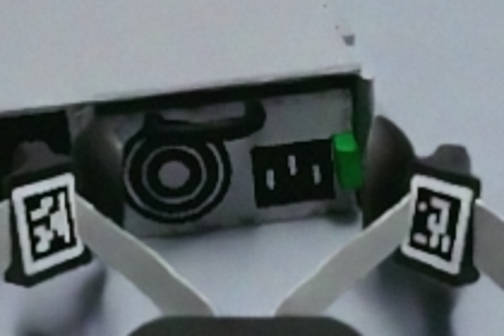

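execute_actions(actions=[{"r1":{"joints":{"arm_m":0.2555},"base":{"strafe_m":-0.002},"pace":"slow"}}], cameras=[])

execute_actions(actions=[{"r1":{"joints":{"arm_m":0.257,"gripper_m":0.046},"base":{"strafe_m":0.002},"pace":"slow"}}], cameras=["r1_wrist_camera"])

zoom_image(camera="r1_wrist_camera", region=[190, 190, 400, 330])

Scene clock: 243.23 s.
r1.base_odometry: x=-0.345 y=+0.808 heading=+2.467 (m, m, rad; r1's odometry frame)
r1.turned_by_wheels: +0.000 (rad since the last result)
r1.turned_by_imu: +0.000 (rad since the last result)
r1.base_tilt: forward=-0.1 right=-0.4 (deg)
r1.lidar_m: 0.36 0.41 1.68 1.62 1.88 1.67 1.59 1.66 2.27 2.47 0.55 0.40
r1.base_status: done
r1.joint_positions: lift_m=+0.688 arm_m=+0.253 wrist_yaw_rad=-0.036 wrist_pitch_rad=+0.223 wrist_roll_rad=+0.120 gripper_m=+0.056
r1.joint_status: all done
r1.motor_effort: lift_m=+17(17) arm_m=+11(11) wrist_yaw_rad=+1(1) wrist_pitch_rad=-10(8) wrist_roll_rad=-2(1) gripper_m=-3(3) wheel_0=+0(0) wheel_1=+0(6) wheel_2=+0(1) (%)
r1.hand_pose: x=+0.7024 y=-0.0974 z=+0.8027 quat_wxyz=(+0.992, +0.062, +0.110, -0.024) (m; r1's base frame)
r1.wrist_depth_mm: - - - - - - - / - - - - - - - / - - - - - - 683 / - 609 338 351 442 413 397 / - 271 243 246 303 290 278 / 262 242 223 229 202 224 215 / 208 199 205 - 191 177 181
r2.base_odometry: x=+0.797 y=-1.247 heading=-2.454 (m, m, rad; r2's odometry frame)
r2.turned_by_wheels: +0.000 (rad since the last result)
r2.turned_by_imu: +0.000 (rad since the last result)
r2.base_tilt: forward=+0.1 right=-0.3 (deg)
r2.lidar_m: 0.78 0.85 1.49 2.43 2.53 0.69 0.67 0.70 2.36 2.26 1.47 0.84
r2.base_status: not commanded
r2.joint_positions: lift_m=+1.100 arm_m=+0.002 wrist_yaw_rad=+0.000 wrist_pitch_rad=+1.101 wrist_roll_rad=+0.012 gripper_m=+0.110
r2.joint_status: not commanded
r2.motor_effort: lift_m=+22(23) arm_m=+0(0) wrist_yaw_rad=+0(0) wrist_pitch_rad=-2(2) wrist_roll_rad=-1(1) gripper_m=-1(1) wheel_0=+3(3) wheel_1=+3(3) wheel_2=-2(2) (%)
r2.hand_pose: x=+0.3032 y=-0.0874 z=+1.0208 quat_wxyz=(+0.852, +0.005, +0.523, -0.003) (m; r2's base frame)
r2.wrist_depth_mm: 891 904 904 904 917 946 946 / 1042 1078 1078 1078 1098 1118 1138 / 1281 1336 1336 1336 1336 1366 1397 / 1397 1464 1397 1430 1430 1430 1430 / 1336 1308 1336 1308 1308 1336 1281 / 1229 1205 214 1229 205 1229 1205 / 1160 1118 1138 124 1138 1138 1138
pictures: none
No camera images: the call's "cameras" was empty. Leave "cameras" out to get every camera's image.

Scene clock: 244.07 s.
r1.base_odometry: x=-0.346 y=+0.807 heading=+2.467 (m, m, rad; r1's odometry frame)
r1.turned_by_wheels: +0.000 (rad since the last result)
r1.turned_by_imu: +0.000 (rad since the last result)
r1.base_tilt: forward=-0.1 right=-0.3 (deg)
r1.lidar_m: 0.37 0.39 1.70 1.62 1.89 1.67 1.60 1.68 2.26 2.47 0.57 0.38
r1.base_status: done
r1.joint_positions: lift_m=+0.688 arm_m=+0.255 wrist_yaw_rad=-0.037 wrist_pitch_rad=+0.223 wrist_roll_rad=+0.120 gripper_m=+0.046
r1.joint_status: all done
r1.motor_effort: lift_m=+17(17) arm_m=+12(14) wrist_yaw_rad=+4(5) wrist_pitch_rad=-9(9) wrist_roll_rad=-2(1) gripper_m=-5(5) wheel_0=+2(5) wheel_1=+1(5) wheel_2=-2(2) (%)
r1.hand_pose: x=+0.7037 y=-0.0977 z=+0.8026 quat_wxyz=(+0.992, +0.062, +0.110, -0.025) (m; r1's base frame)
r1.wrist_depth_mm: - - - - - - - / - - - - - - - / - - - - - - 676 / - 597 336 347 439 410 399 / - 274 242 245 303 289 277 / 260 240 224 230 200 223 216 / 207 195 205 - 191 178 180
r2.base_odometry: x=+0.797 y=-1.247 heading=-2.454 (m, m, rad; r2's odometry frame)
r2.turned_by_wheels: +0.000 (rad since the last result)
r2.turned_by_imu: +0.000 (rad since the last result)
r2.base_tilt: forward=+0.1 right=-0.2 (deg)
r2.lidar_m: 0.78 0.85 1.49 2.43 2.52 0.70 0.65 0.74 2.38 2.28 1.47 0.84
r2.base_status: not commanded
r2.joint_positions: lift_m=+1.100 arm_m=+0.002 wrist_yaw_rad=+0.000 wrist_pitch_rad=+1.101 wrist_roll_rad=+0.012 gripper_m=+0.110
r2.joint_status: not commanded
r2.motor_effort: lift_m=+23(23) arm_m=+0(0) wrist_yaw_rad=+0(0) wrist_pitch_rad=-2(2) wrist_roll_rad=+0(2) gripper_m=-1(2) wheel_0=+3(3) wheel_1=+3(3) wheel_2=-2(2) (%)
r2.hand_pose: x=+0.3032 y=-0.0874 z=+1.0208 quat_wxyz=(+0.852, +0.005, +0.523, -0.003) (m; r2's base frame)
r2.wrist_depth_mm: 891 904 904 917 931 931 946 / 1060 1042 1078 1078 1118 1118 1118 / 1281 1308 1308 1336 1366 1366 1397 / 1397 1397 1430 1430 1430 1430 1430 / 1336 1336 1336 1308 1308 1281 1308 / 1229 1205 214 1229 206 1205 1229 / 1160 1138 1138 123 1138 1138 1182
pictures: r1_wrist_camera
camera_calibration (this result's frames):
r1_wrist_camera: T_world_to_cam=[[-0.0950068, -0.989733, -0.106777, 0.0478712], [-0.254804, 0.127867, -0.958502, 1.007], [0.962314, -0.0638569, -0.264336, -0.242851], [0, 0, 0, 1]] pos_world=[0.494833, -0.0968897, 0.906125]
Images, in order (width x height): r1_wrist_camera 616x392.

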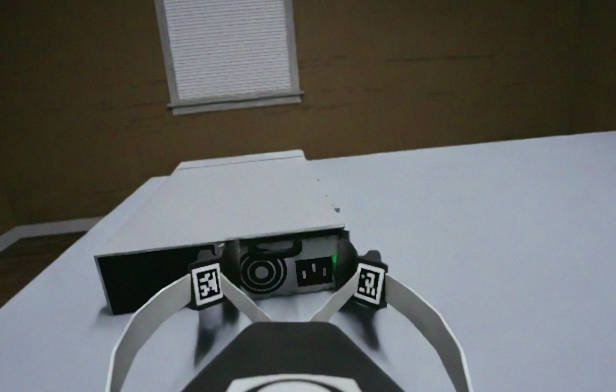

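Region (190, 190, 400, 330) of r1_wrist_camera's 616x392 image, scaled by 2.400.

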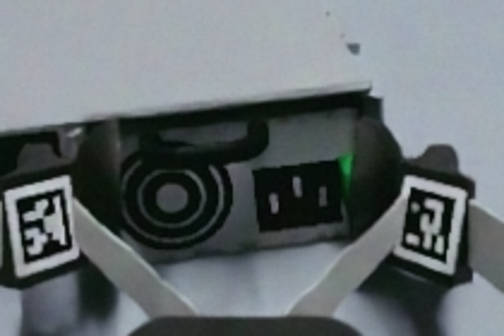

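execute_actions(actions=[{"r1":{"joints":{"arm_m":0.258,"gripper_m":0.032,"wrist_yaw_rad":-0.02},"pace":"slow"}}], cameras=["r1_wrist_camera"])

zoom_image(camera="r1_wrist_camera", region=[190, 190, 400, 330])

Scene clock: 246.50 s.
r1.base_odometry: x=-0.346 y=+0.807 heading=+2.467 (m, m, rad; r1's odometry frame)
r1.turned_by_wheels: +0.000 (rad since the last result)
r1.turned_by_imu: +0.000 (rad since the last result)
r1.base_tilt: forward=-0.1 right=-0.4 (deg)
r1.lidar_m: 0.37 0.35 1.70 1.64 1.86 1.66 1.57 1.67 2.28 2.46 0.57 0.39
r1.base_status: not commanded
r1.joint_positions: lift_m=+0.688 arm_m=+0.256 wrist_yaw_rad=-0.024 wrist_pitch_rad=+0.224 wrist_roll_rad=+0.120 gripper_m=+0.032
r1.joint_status: all done
r1.motor_effort: lift_m=+17(17) arm_m=+11(11) wrist_yaw_rad=+9(20) wrist_pitch_rad=-13(12) wrist_roll_rad=-1(0) gripper_m=-7(8) wheel_0=+0(2) wheel_1=+0(1) wheel_2=-4(5) (%)
r1.hand_pose: x=+0.7060 y=-0.0941 z=+0.8024 quat_wxyz=(+0.992, +0.061, +0.111, -0.019) (m; r1's base frame)
r1.wrist_depth_mm: - - - - - - - / - - - - - - - / - - - - - - 676 / - - 334 342 436 410 397 / - 278 241 243 300 290 278 / 259 243 211 227 195 221 214 / 205 198 204 - 191 177 180
r2.base_odometry: x=+0.797 y=-1.247 heading=-2.454 (m, m, rad; r2's odometry frame)
r2.turned_by_wheels: +0.000 (rad since the last result)
r2.turned_by_imu: +0.001 (rad since the last result)
r2.base_tilt: forward=+0.1 right=-0.2 (deg)
r2.lidar_m: 0.78 0.85 1.48 2.44 2.55 0.70 0.66 0.72 2.35 2.27 1.47 0.85
r2.base_status: not commanded
r2.joint_positions: lift_m=+1.100 arm_m=+0.002 wrist_yaw_rad=+0.000 wrist_pitch_rad=+1.101 wrist_roll_rad=+0.012 gripper_m=+0.110
r2.joint_status: not commanded
r2.motor_effort: lift_m=+23(23) arm_m=+0(0) wrist_yaw_rad=+0(0) wrist_pitch_rad=-3(2) wrist_roll_rad=+1(1) gripper_m=-1(2) wheel_0=+3(3) wheel_1=+3(3) wheel_2=-2(2) (%)
r2.hand_pose: x=+0.3032 y=-0.0874 z=+1.0208 quat_wxyz=(+0.852, +0.005, +0.523, -0.003) (m; r2's base frame)
r2.wrist_depth_mm: 904 904 904 917 917 931 946 / 1060 1042 1078 1078 1098 1098 1118 / 1281 1281 1308 1336 1336 1336 1397 / 1430 1430 1430 1430 1464 1430 1430 / 1336 1308 1308 1308 1336 1336 1336 / 1229 1205 214 1205 205 1205 1205 / 1138 1118 1138 123 1138 1138 1138
pictures: r1_wrist_camera
camera_calibration (this result's frames):
r1_wrist_camera: T_world_to_cam=[[-0.0823262, -0.990888, -0.1066, 0.042415], [-0.257227, 0.124466, -0.958302, 1.00815], [0.962838, -0.0514729, -0.26513, -0.24352], [0, 0, 0, 1]] pos_world=[0.497284, -0.0959862, 0.906066]
Images, in order (width x height): r1_wrist_camera 616x392.

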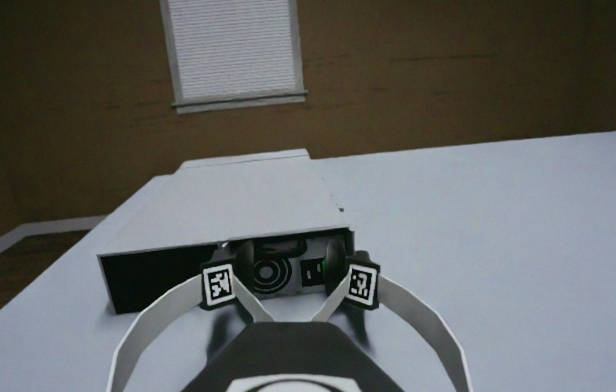

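Region (190, 190, 400, 330) of r1_wrist_camera's 616x392 image, scaled by 2.400.

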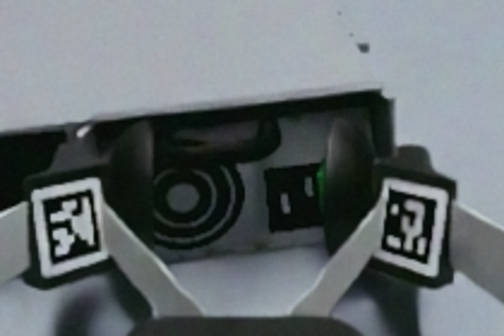

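execute_actions(actions=[{"r1":{"joints":{"arm_m":0.2615,"gripper_m":0.032,"lift_m":0.687},"pace":"slow"}}], cameras=["r1_wrist_camera"])

zoom_image(camera="r1_wrist_camera", region=[190, 190, 400, 330])

Scene clock: 247.30 s.
r1.base_odometry: x=-0.346 y=+0.807 heading=+2.467 (m, m, rad; r1's odometry frame)
r1.turned_by_wheels: +0.000 (rad since the last result)
r1.turned_by_imu: +0.000 (rad since the last result)
r1.base_tilt: forward=+0.0 right=-0.4 (deg)
r1.lidar_m: 0.36 0.38 1.69 1.62 1.87 1.67 1.57 1.68 2.27 2.47 0.59 0.40
r1.base_status: not commanded
r1.joint_positions: lift_m=+0.687 arm_m=+0.259 wrist_yaw_rad=-0.026 wrist_pitch_rad=+0.224 wrist_roll_rad=+0.120 gripper_m=+0.032
r1.joint_status: all done
r1.on_its_own: wrist_yaw_rad is at rest, and its effort (+17) is outside its rest range (-13 to +13)
r1.motor_effort: lift_m=+16(17) arm_m=+15(17) wrist_yaw_rad=+17(17) wrist_pitch_rad=-12(13) wrist_roll_rad=-1(4) gripper_m=-6(9) wheel_0=+0(0) wheel_1=+0(0) wheel_2=-4(4) (%)
r1.hand_pose: x=+0.7086 y=-0.0948 z=+0.8015 quat_wxyz=(+0.992, +0.061, +0.111, -0.020) (m; r1's base frame)
r1.wrist_depth_mm: - - - - - - - / - - - - - - - / - - - - - - 661 / - 597 334 340 433 410 394 / - 270 238 239 298 289 277 / 258 238 191 227 194 219 213 / 205 197 204 - 189 175 180
r2.base_odometry: x=+0.797 y=-1.247 heading=-2.454 (m, m, rad; r2's odometry frame)
r2.turned_by_wheels: +0.000 (rad since the last result)
r2.turned_by_imu: +0.000 (rad since the last result)
r2.base_tilt: forward=+0.1 right=-0.2 (deg)
r2.lidar_m: 0.77 0.85 1.47 2.43 2.51 0.68 0.66 0.72 2.35 2.27 1.47 0.83
r2.base_status: not commanded
r2.joint_positions: lift_m=+1.100 arm_m=+0.002 wrist_yaw_rad=+0.000 wrist_pitch_rad=+1.101 wrist_roll_rad=+0.012 gripper_m=+0.110
r2.joint_status: not commanded
r2.motor_effort: lift_m=+23(23) arm_m=-1(0) wrist_yaw_rad=+0(0) wrist_pitch_rad=-2(3) wrist_roll_rad=-2(3) gripper_m=-1(1) wheel_0=+3(3) wheel_1=+3(3) wheel_2=-2(2) (%)
r2.hand_pose: x=+0.3032 y=-0.0874 z=+1.0208 quat_wxyz=(+0.852, +0.005, +0.523, -0.003) (m; r2's base frame)
r2.wrist_depth_mm: 917 904 904 917 931 946 931 / 1060 1060 1078 1098 1098 1118 1138 / 1308 1281 1308 1336 1336 1397 1366 / 1430 1430 1430 1464 1430 1430 1430 / 1336 1336 1308 1336 1308 1308 1336 / 1205 1205 214 1229 206 1205 1205 / 1118 1118 1138 124 1138 1160 1160
pictures: r1_wrist_camera
camera_calibration (this result's frames):
r1_wrist_camera: T_world_to_cam=[[-0.0847928, -0.99068, -0.106596, 0.0436093], [-0.256973, 0.125105, -0.958287, 1.00789], [0.962692, -0.0538634, -0.265186, -0.24638], [0, 0, 0, 1]] pos_world=[0.499887, -0.0961607, 0.905162]
Images, in order (width x height): r1_wrist_camera 616x392.

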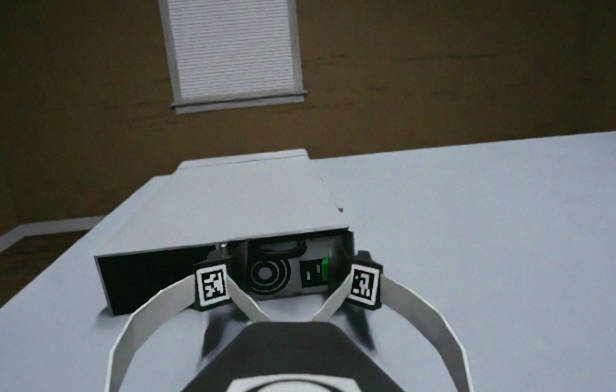

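Region (190, 190, 400, 330) of r1_wrist_camera's 616x392 image, scaled by 2.400.

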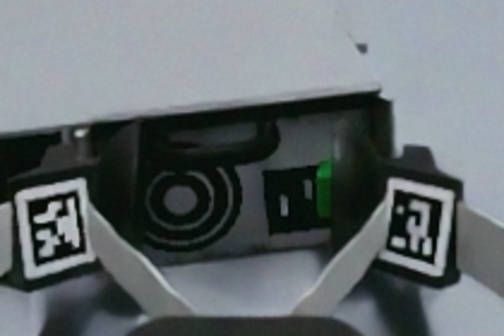

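execute_actions(actions=[{"r1":{"joints":{"gripper_m":0.018},"pace":"slow"}}], cameras=[])

execute_actions(actions=[{"r1":{"joints":{"arm_m":0.264,"gripper_m":0.004,"lift_m":0.6855}}}], cameras=[])

execute_actions(actions=[{"r1":{"joints":{"arm_m":0.267,"gripper_m":-0.010,"lift_m":0.6845}}}], cameras=["r1_wrist_camera"])

zoom_image(camera="r1_wrist_camera", region=[190, 190, 400, 330])

Scene clock: 248.47 s.
r1.base_odometry: x=-0.346 y=+0.807 heading=+2.467 (m, m, rad; r1's odometry frame)
r1.turned_by_wheels: +0.000 (rad since the last result)
r1.turned_by_imu: +0.000 (rad since the last result)
r1.base_tilt: forward=-0.1 right=-0.3 (deg)
r1.lidar_m: 0.36 0.42 1.68 1.64 1.88 1.68 1.59 1.67 2.31 2.47 0.56 0.40
r1.base_status: not commanded
r1.joint_positions: lift_m=+0.687 arm_m=+0.259 wrist_yaw_rad=-0.024 wrist_pitch_rad=+0.224 wrist_roll_rad=+0.120 gripper_m=+0.018
r1.joint_status: all done
r1.motor_effort: lift_m=+16(16) arm_m=+12(15) wrist_yaw_rad=+9(17) wrist_pitch_rad=-14(12) wrist_roll_rad=+0(1) gripper_m=-15(15) wheel_0=+0(0) wheel_1=+1(1) wheel_2=-4(4) (%)
r1.hand_pose: x=+0.7094 y=-0.0940 z=+0.8013 quat_wxyz=(+0.992, +0.061, +0.111, -0.018) (m; r1's base frame)
r1.wrist_depth_mm: - - - - - - - / - - - - - - - / - - - - - - 661 / - - 330 319 436 407 389 / - 267 237 239 297 285 274 / 257 237 189 226 186 219 212 / 204 196 203 - 189 176 178
r2.base_odometry: x=+0.797 y=-1.247 heading=-2.454 (m, m, rad; r2's odometry frame)
r2.turned_by_wheels: +0.000 (rad since the last result)
r2.turned_by_imu: +0.000 (rad since the last result)
r2.base_tilt: forward=+0.0 right=-0.1 (deg)
r2.lidar_m: 0.80 0.81 1.48 2.43 2.55 0.70 0.66 0.70 2.36 2.27 1.48 0.83
r2.base_status: not commanded
r2.joint_positions: lift_m=+1.100 arm_m=+0.002 wrist_yaw_rad=+0.000 wrist_pitch_rad=+1.101 wrist_roll_rad=+0.012 gripper_m=+0.110
r2.joint_status: not commanded
r2.motor_effort: lift_m=+23(23) arm_m=+0(1) wrist_yaw_rad=+0(0) wrist_pitch_rad=-2(2) wrist_roll_rad=-3(1) gripper_m=-1(1) wheel_0=+3(3) wheel_1=+3(3) wheel_2=-3(2) (%)
r2.hand_pose: x=+0.3032 y=-0.0874 z=+1.0208 quat_wxyz=(+0.852, +0.005, +0.523, -0.003) (m; r2's base frame)
r2.wrist_depth_mm: 891 891 904 917 931 931 946 / 1042 1042 1060 1078 1098 1098 1118 / 1281 1308 1336 1336 1336 1397 1366 / 1430 1430 1430 1397 1430 1430 1430 / 1308 1308 1308 1308 1336 1336 1336 / 1205 1205 214 1205 206 1229 1255 / 1138 1118 1138 124 1160 1118 1160
pictures: none
No camera images: the call's "cameras" was empty. Leave "cameras" out to get every camera's image.

Scene clock: 249.30 s.
r1.base_odometry: x=-0.346 y=+0.807 heading=+2.467 (m, m, rad; r1's odometry frame)
r1.turned_by_wheels: +0.000 (rad since the last result)
r1.turned_by_imu: +0.000 (rad since the last result)
r1.base_tilt: forward=-0.1 right=-0.4 (deg)
r1.lidar_m: 0.38 0.41 1.68 1.63 1.85 1.69 1.58 1.66 2.28 2.46 0.57 0.37
r1.base_status: not commanded
r1.joint_positions: lift_m=+0.686 arm_m=+0.262 wrist_yaw_rad=-0.023 wrist_pitch_rad=+0.224 wrist_roll_rad=+0.119 gripper_m=+0.004
r1.joint_status: all done
r1.motor_effort: lift_m=+17(18) arm_m=+11(16) wrist_yaw_rad=+8(14) wrist_pitch_rad=-13(12) wrist_roll_rad=+1(2) gripper_m=-21(22) wheel_0=+1(1) wheel_1=+1(1) wheel_2=-4(5) (%)
r1.hand_pose: x=+0.7121 y=-0.0940 z=+0.7999 quat_wxyz=(+0.992, +0.061, +0.111, -0.018) (m; r1's base frame)
r1.wrist_depth_mm: - - - - - - - / - - - - - - - / - - - - - - 668 / - 585 327 312 430 402 387 / - 262 236 237 294 283 272 / 255 224 204 230 185 216 211 / 203 195 202 - 189 173 178
r2.base_odometry: x=+0.797 y=-1.247 heading=-2.454 (m, m, rad; r2's odometry frame)
r2.turned_by_wheels: +0.000 (rad since the last result)
r2.turned_by_imu: +0.000 (rad since the last result)
r2.base_tilt: forward=+0.1 right=-0.2 (deg)
r2.lidar_m: 0.79 0.85 1.48 2.44 2.53 0.71 0.67 0.70 2.38 2.27 1.45 0.86
r2.base_status: not commanded
r2.joint_positions: lift_m=+1.100 arm_m=+0.002 wrist_yaw_rad=+0.000 wrist_pitch_rad=+1.101 wrist_roll_rad=+0.012 gripper_m=+0.110
r2.joint_status: not commanded
r2.motor_effort: lift_m=+23(23) arm_m=+0(1) wrist_yaw_rad=+0(0) wrist_pitch_rad=-2(2) wrist_roll_rad=-2(3) gripper_m=-1(1) wheel_0=+3(3) wheel_1=+3(3) wheel_2=-2(2) (%)
r2.hand_pose: x=+0.3032 y=-0.0874 z=+1.0208 quat_wxyz=(+0.852, +0.005, +0.523, -0.003) (m; r2's base frame)
r2.wrist_depth_mm: 891 904 904 917 917 931 946 / 1060 1060 1060 1060 1098 1118 1138 / 1308 1308 1308 1336 1336 1397 1366 / 1397 1430 1430 1430 1430 1464 1464 / 1281 1336 1308 1308 1336 1308 1336 / 1229 1205 213 1205 204 1229 1229 / 1160 1138 1138 124 1138 1160 1138
pictures: none
No camera images: the call's "cameras" was empty. Leave "cameras" out to get every camera's image.

Scene clock: 250.07 s.
r1.base_odometry: x=-0.346 y=+0.807 heading=+2.467 (m, m, rad; r1's odometry frame)
r1.turned_by_wheels: +0.000 (rad since the last result)
r1.turned_by_imu: +0.000 (rad since the last result)
r1.base_tilt: forward=+0.0 right=-0.3 (deg)
r1.lidar_m: 0.38 0.39 1.70 1.64 1.86 1.69 1.58 1.65 2.27 2.47 0.56 0.40
r1.base_status: not commanded
r1.joint_positions: lift_m=+0.685 arm_m=+0.265 wrist_yaw_rad=-0.024 wrist_pitch_rad=+0.224 wrist_roll_rad=+0.119 gripper_m=-0.009
r1.joint_status: all done
r1.motor_effort: lift_m=+17(17) arm_m=+10(15) wrist_yaw_rad=+8(16) wrist_pitch_rad=-11(12) wrist_roll_rad=+2(3) gripper_m=-25(25) wheel_0=+0(1) wheel_1=+1(1) wheel_2=-4(4) (%)
r1.hand_pose: x=+0.7152 y=-0.0941 z=+0.7989 quat_wxyz=(+0.992, +0.061, +0.111, -0.018) (m; r1's base frame)
r1.wrist_depth_mm: - - - - - - - / - - - - - - - / - - - - - - 661 / - 580 322 309 433 404 387 / - 255 229 233 296 282 272 / 254 168 200 225 189 213 209 / 201 193 200 - 187 173 176
r2.base_odometry: x=+0.797 y=-1.247 heading=-2.454 (m, m, rad; r2's odometry frame)
r2.turned_by_wheels: +0.000 (rad since the last result)
r2.turned_by_imu: +0.000 (rad since the last result)
r2.base_tilt: forward=+0.1 right=-0.2 (deg)
r2.lidar_m: 0.78 0.82 1.48 2.44 2.53 0.70 0.66 0.69 2.36 2.28 1.45 0.85
r2.base_status: not commanded
r2.joint_positions: lift_m=+1.100 arm_m=+0.002 wrist_yaw_rad=+0.000 wrist_pitch_rad=+1.101 wrist_roll_rad=+0.012 gripper_m=+0.110
r2.joint_status: not commanded
r2.motor_effort: lift_m=+23(23) arm_m=-1(1) wrist_yaw_rad=+0(0) wrist_pitch_rad=-2(2) wrist_roll_rad=-2(2) gripper_m=-1(1) wheel_0=+3(3) wheel_1=+3(3) wheel_2=-2(2) (%)
r2.hand_pose: x=+0.3032 y=-0.0874 z=+1.0208 quat_wxyz=(+0.852, +0.005, +0.523, -0.003) (m; r2's base frame)
r2.wrist_depth_mm: 891 904 917 917 904 931 946 / 1060 1060 1060 1078 1098 1118 1138 / 1281 1281 1336 1336 1336 1366 1397 / 1430 1430 1430 1464 1397 1397 1430 / 1308 1308 1336 1336 1336 1336 1308 / 1205 1205 214 1205 206 1229 1229 / 1138 1138 1138 124 1138 1138 1138
pictures: r1_wrist_camera
camera_calibration (this result's frames):
r1_wrist_camera: T_world_to_cam=[[-0.0819708, -0.990975, -0.106062, 0.0421745], [-0.257173, 0.123847, -0.958396, 1.0072], [0.962883, -0.0512843, -0.265004, -0.253387], [0, 0, 0, 1]] pos_world=[0.506462, -0.0959396, 0.902618]
Images, in order (width x height): r1_wrist_camera 616x392.

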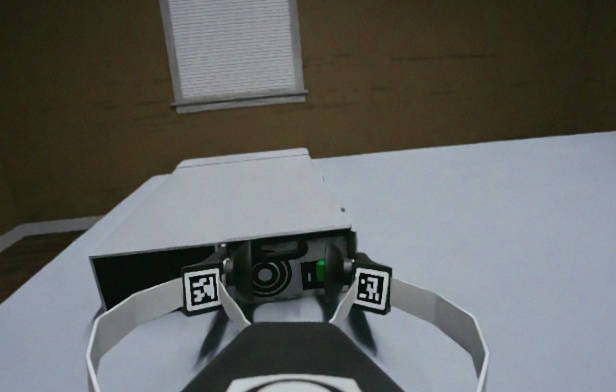

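Region (190, 190, 400, 330) of r1_wrist_camera's 616x392 image, scaled by 2.400.

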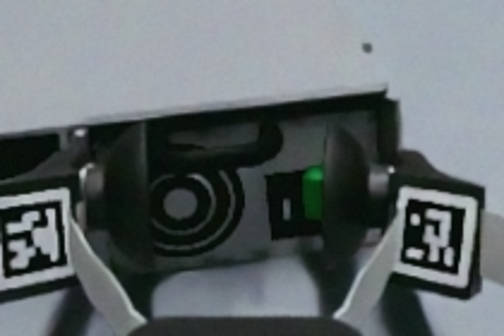

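execute_actions(actions=[{"r1":{"joints":{"arm_m":0.2705,"gripper_m":-0.024,"lift_m":0.6835},"base":{"strafe_m":-0.002}}}], cameras=[])

execute_actions(actions=[{"r1":{"joints":{"arm_m":0.2735,"gripper_m":-0.038,"lift_m":0.6825}}}], cameras=["r1_wrist_camera"])

zoom_image(camera="r1_wrist_camera", region=[190, 190, 400, 330])

Scene clock: 250.97 s.
r1.base_odometry: x=-0.345 y=+0.808 heading=+2.467 (m, m, rad; r1's odometry frame)
r1.turned_by_wheels: +0.000 (rad since the last result)
r1.turned_by_imu: +0.000 (rad since the last result)
r1.base_tilt: forward=-0.1 right=-0.4 (deg)
r1.lidar_m: 0.37 0.41 1.68 1.62 1.89 1.67 1.59 1.68 2.28 2.45 0.57 0.37
r1.base_status: done
r1.joint_positions: lift_m=+0.684 arm_m=+0.269 wrist_yaw_rad=-0.022 wrist_pitch_rad=+0.224 wrist_roll_rad=+0.119 gripper_m=-0.023
r1.joint_status: all done
r1.motor_effort: lift_m=+16(16) arm_m=+11(13) wrist_yaw_rad=+5(12) wrist_pitch_rad=-11(13) wrist_roll_rad=+2(4) gripper_m=-26(27) wheel_0=+3(4) wheel_1=+0(2) wheel_2=-3(5) (%)
r1.hand_pose: x=+0.7187 y=-0.0937 z=+0.7980 quat_wxyz=(+0.992, +0.060, +0.111, -0.018) (m; r1's base frame)
r1.wrist_depth_mm: - - - - - - - / - - - - - - - / - - - - - - 654 / - 574 320 324 424 399 384 / - 255 225 230 293 278 270 / 251 170 200 223 185 211 208 / 195 193 198 - 185 173 175
r2.base_odometry: x=+0.797 y=-1.247 heading=-2.454 (m, m, rad; r2's odometry frame)
r2.turned_by_wheels: +0.000 (rad since the last result)
r2.turned_by_imu: +0.000 (rad since the last result)
r2.base_tilt: forward=+0.1 right=-0.2 (deg)
r2.lidar_m: 0.79 0.83 1.51 2.44 2.55 0.70 0.66 0.68 2.37 2.28 1.48 0.83
r2.base_status: not commanded
r2.joint_positions: lift_m=+1.100 arm_m=+0.002 wrist_yaw_rad=+0.000 wrist_pitch_rad=+1.101 wrist_roll_rad=+0.012 gripper_m=+0.110
r2.joint_status: not commanded
r2.motor_effort: lift_m=+23(23) arm_m=-1(1) wrist_yaw_rad=+0(0) wrist_pitch_rad=-3(2) wrist_roll_rad=-2(1) gripper_m=-1(1) wheel_0=+3(3) wheel_1=+3(3) wheel_2=-2(2) (%)
r2.hand_pose: x=+0.3032 y=-0.0874 z=+1.0208 quat_wxyz=(+0.852, +0.005, +0.523, -0.003) (m; r2's base frame)
r2.wrist_depth_mm: 891 891 904 917 931 931 946 / 1060 1060 1042 1078 1098 1098 1138 / 1281 1308 1308 1336 1366 1366 1366 / 1397 1397 1430 1397 1430 1397 1464 / 1336 1308 1308 1308 1308 1308 1308 / 1229 1182 213 1229 206 1205 1229 / 1138 1138 1138 124 1160 1138 1160
pictures: none
No camera images: the call's "cameras" was empty. Leave "cameras" out to get every camera's image.

Scene clock: 251.73 s.
r1.base_odometry: x=-0.345 y=+0.808 heading=+2.467 (m, m, rad; r1's odometry frame)
r1.turned_by_wheels: +0.000 (rad since the last result)
r1.turned_by_imu: +0.000 (rad since the last result)
r1.base_tilt: forward=+0.0 right=-0.4 (deg)
r1.lidar_m: 0.37 0.40 1.66 1.65 1.84 1.65 1.58 1.67 2.31 2.45 0.55 0.38
r1.base_status: not commanded
r1.joint_positions: lift_m=+0.683 arm_m=+0.272 wrist_yaw_rad=-0.022 wrist_pitch_rad=+0.224 wrist_roll_rad=+0.119 gripper_m=-0.037
r1.joint_status: all done
r1.motor_effort: lift_m=+16(16) arm_m=+10(15) wrist_yaw_rad=+5(13) wrist_pitch_rad=-12(11) wrist_roll_rad=+6(3) gripper_m=-29(30) wheel_0=+3(3) wheel_1=+0(0) wheel_2=-3(4) (%)
r1.hand_pose: x=+0.7219 y=-0.0936 z=+0.7970 quat_wxyz=(+0.992, +0.060, +0.111, -0.018) (m; r1's base frame)
r1.wrist_depth_mm: - - - - - - - / - - - - - - - / - - - - - - 661 / - 564 317 301 421 399 377 / - 251 222 227 287 277 270 / 249 170 194 225 182 202 207 / 195 191 196 - 185 171 174
r2.base_odometry: x=+0.797 y=-1.247 heading=-2.454 (m, m, rad; r2's odometry frame)
r2.turned_by_wheels: +0.000 (rad since the last result)
r2.turned_by_imu: +0.000 (rad since the last result)
r2.base_tilt: forward=+0.1 right=-0.2 (deg)
r2.lidar_m: 0.79 0.85 1.49 2.43 2.57 0.68 0.65 0.70 2.39 2.24 1.48 0.81
r2.base_status: not commanded
r2.joint_positions: lift_m=+1.100 arm_m=+0.002 wrist_yaw_rad=+0.000 wrist_pitch_rad=+1.101 wrist_roll_rad=+0.012 gripper_m=+0.110
r2.joint_status: not commanded
r2.motor_effort: lift_m=+23(23) arm_m=+0(0) wrist_yaw_rad=+0(0) wrist_pitch_rad=-3(3) wrist_roll_rad=-4(1) gripper_m=+0(2) wheel_0=+3(3) wheel_1=+3(3) wheel_2=-2(2) (%)
r2.hand_pose: x=+0.3032 y=-0.0874 z=+1.0208 quat_wxyz=(+0.852, +0.005, +0.523, -0.003) (m; r2's base frame)
r2.wrist_depth_mm: 904 917 904 917 931 931 946 / 1060 1078 1078 1098 1098 1118 1118 / 1281 1308 1308 1336 1336 1366 1430 / 1397 1430 1430 1430 1430 1430 1430 / 1308 1336 1308 1308 1308 1308 1308 / 1229 1229 214 1205 206 1229 1229 / 1160 1118 1138 124 1138 1138 1138
pictures: r1_wrist_camera
camera_calibration (this result's frames):
r1_wrist_camera: T_world_to_cam=[[-0.0801124, -0.991169, -0.10567, 0.0413321], [-0.257315, 0.122982, -0.95847, 1.00705], [0.963001, -0.0495948, -0.264895, -0.260322], [0, 0, 0, 1]] pos_world=[0.51313, -0.095792, 0.900634]
Images, in order (width x height): r1_wrist_camera 616x392.

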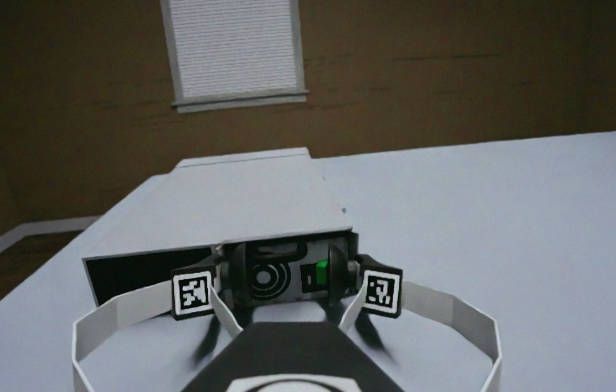

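Region (190, 190, 400, 330) of r1_wrist_camera's 616x392 image, scaled by 2.400.

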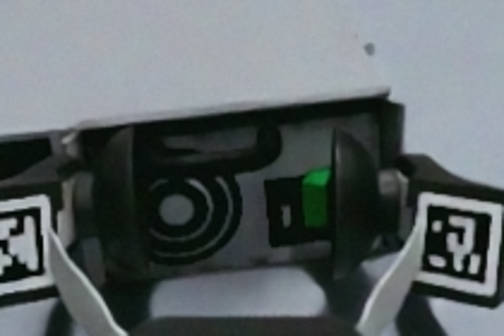

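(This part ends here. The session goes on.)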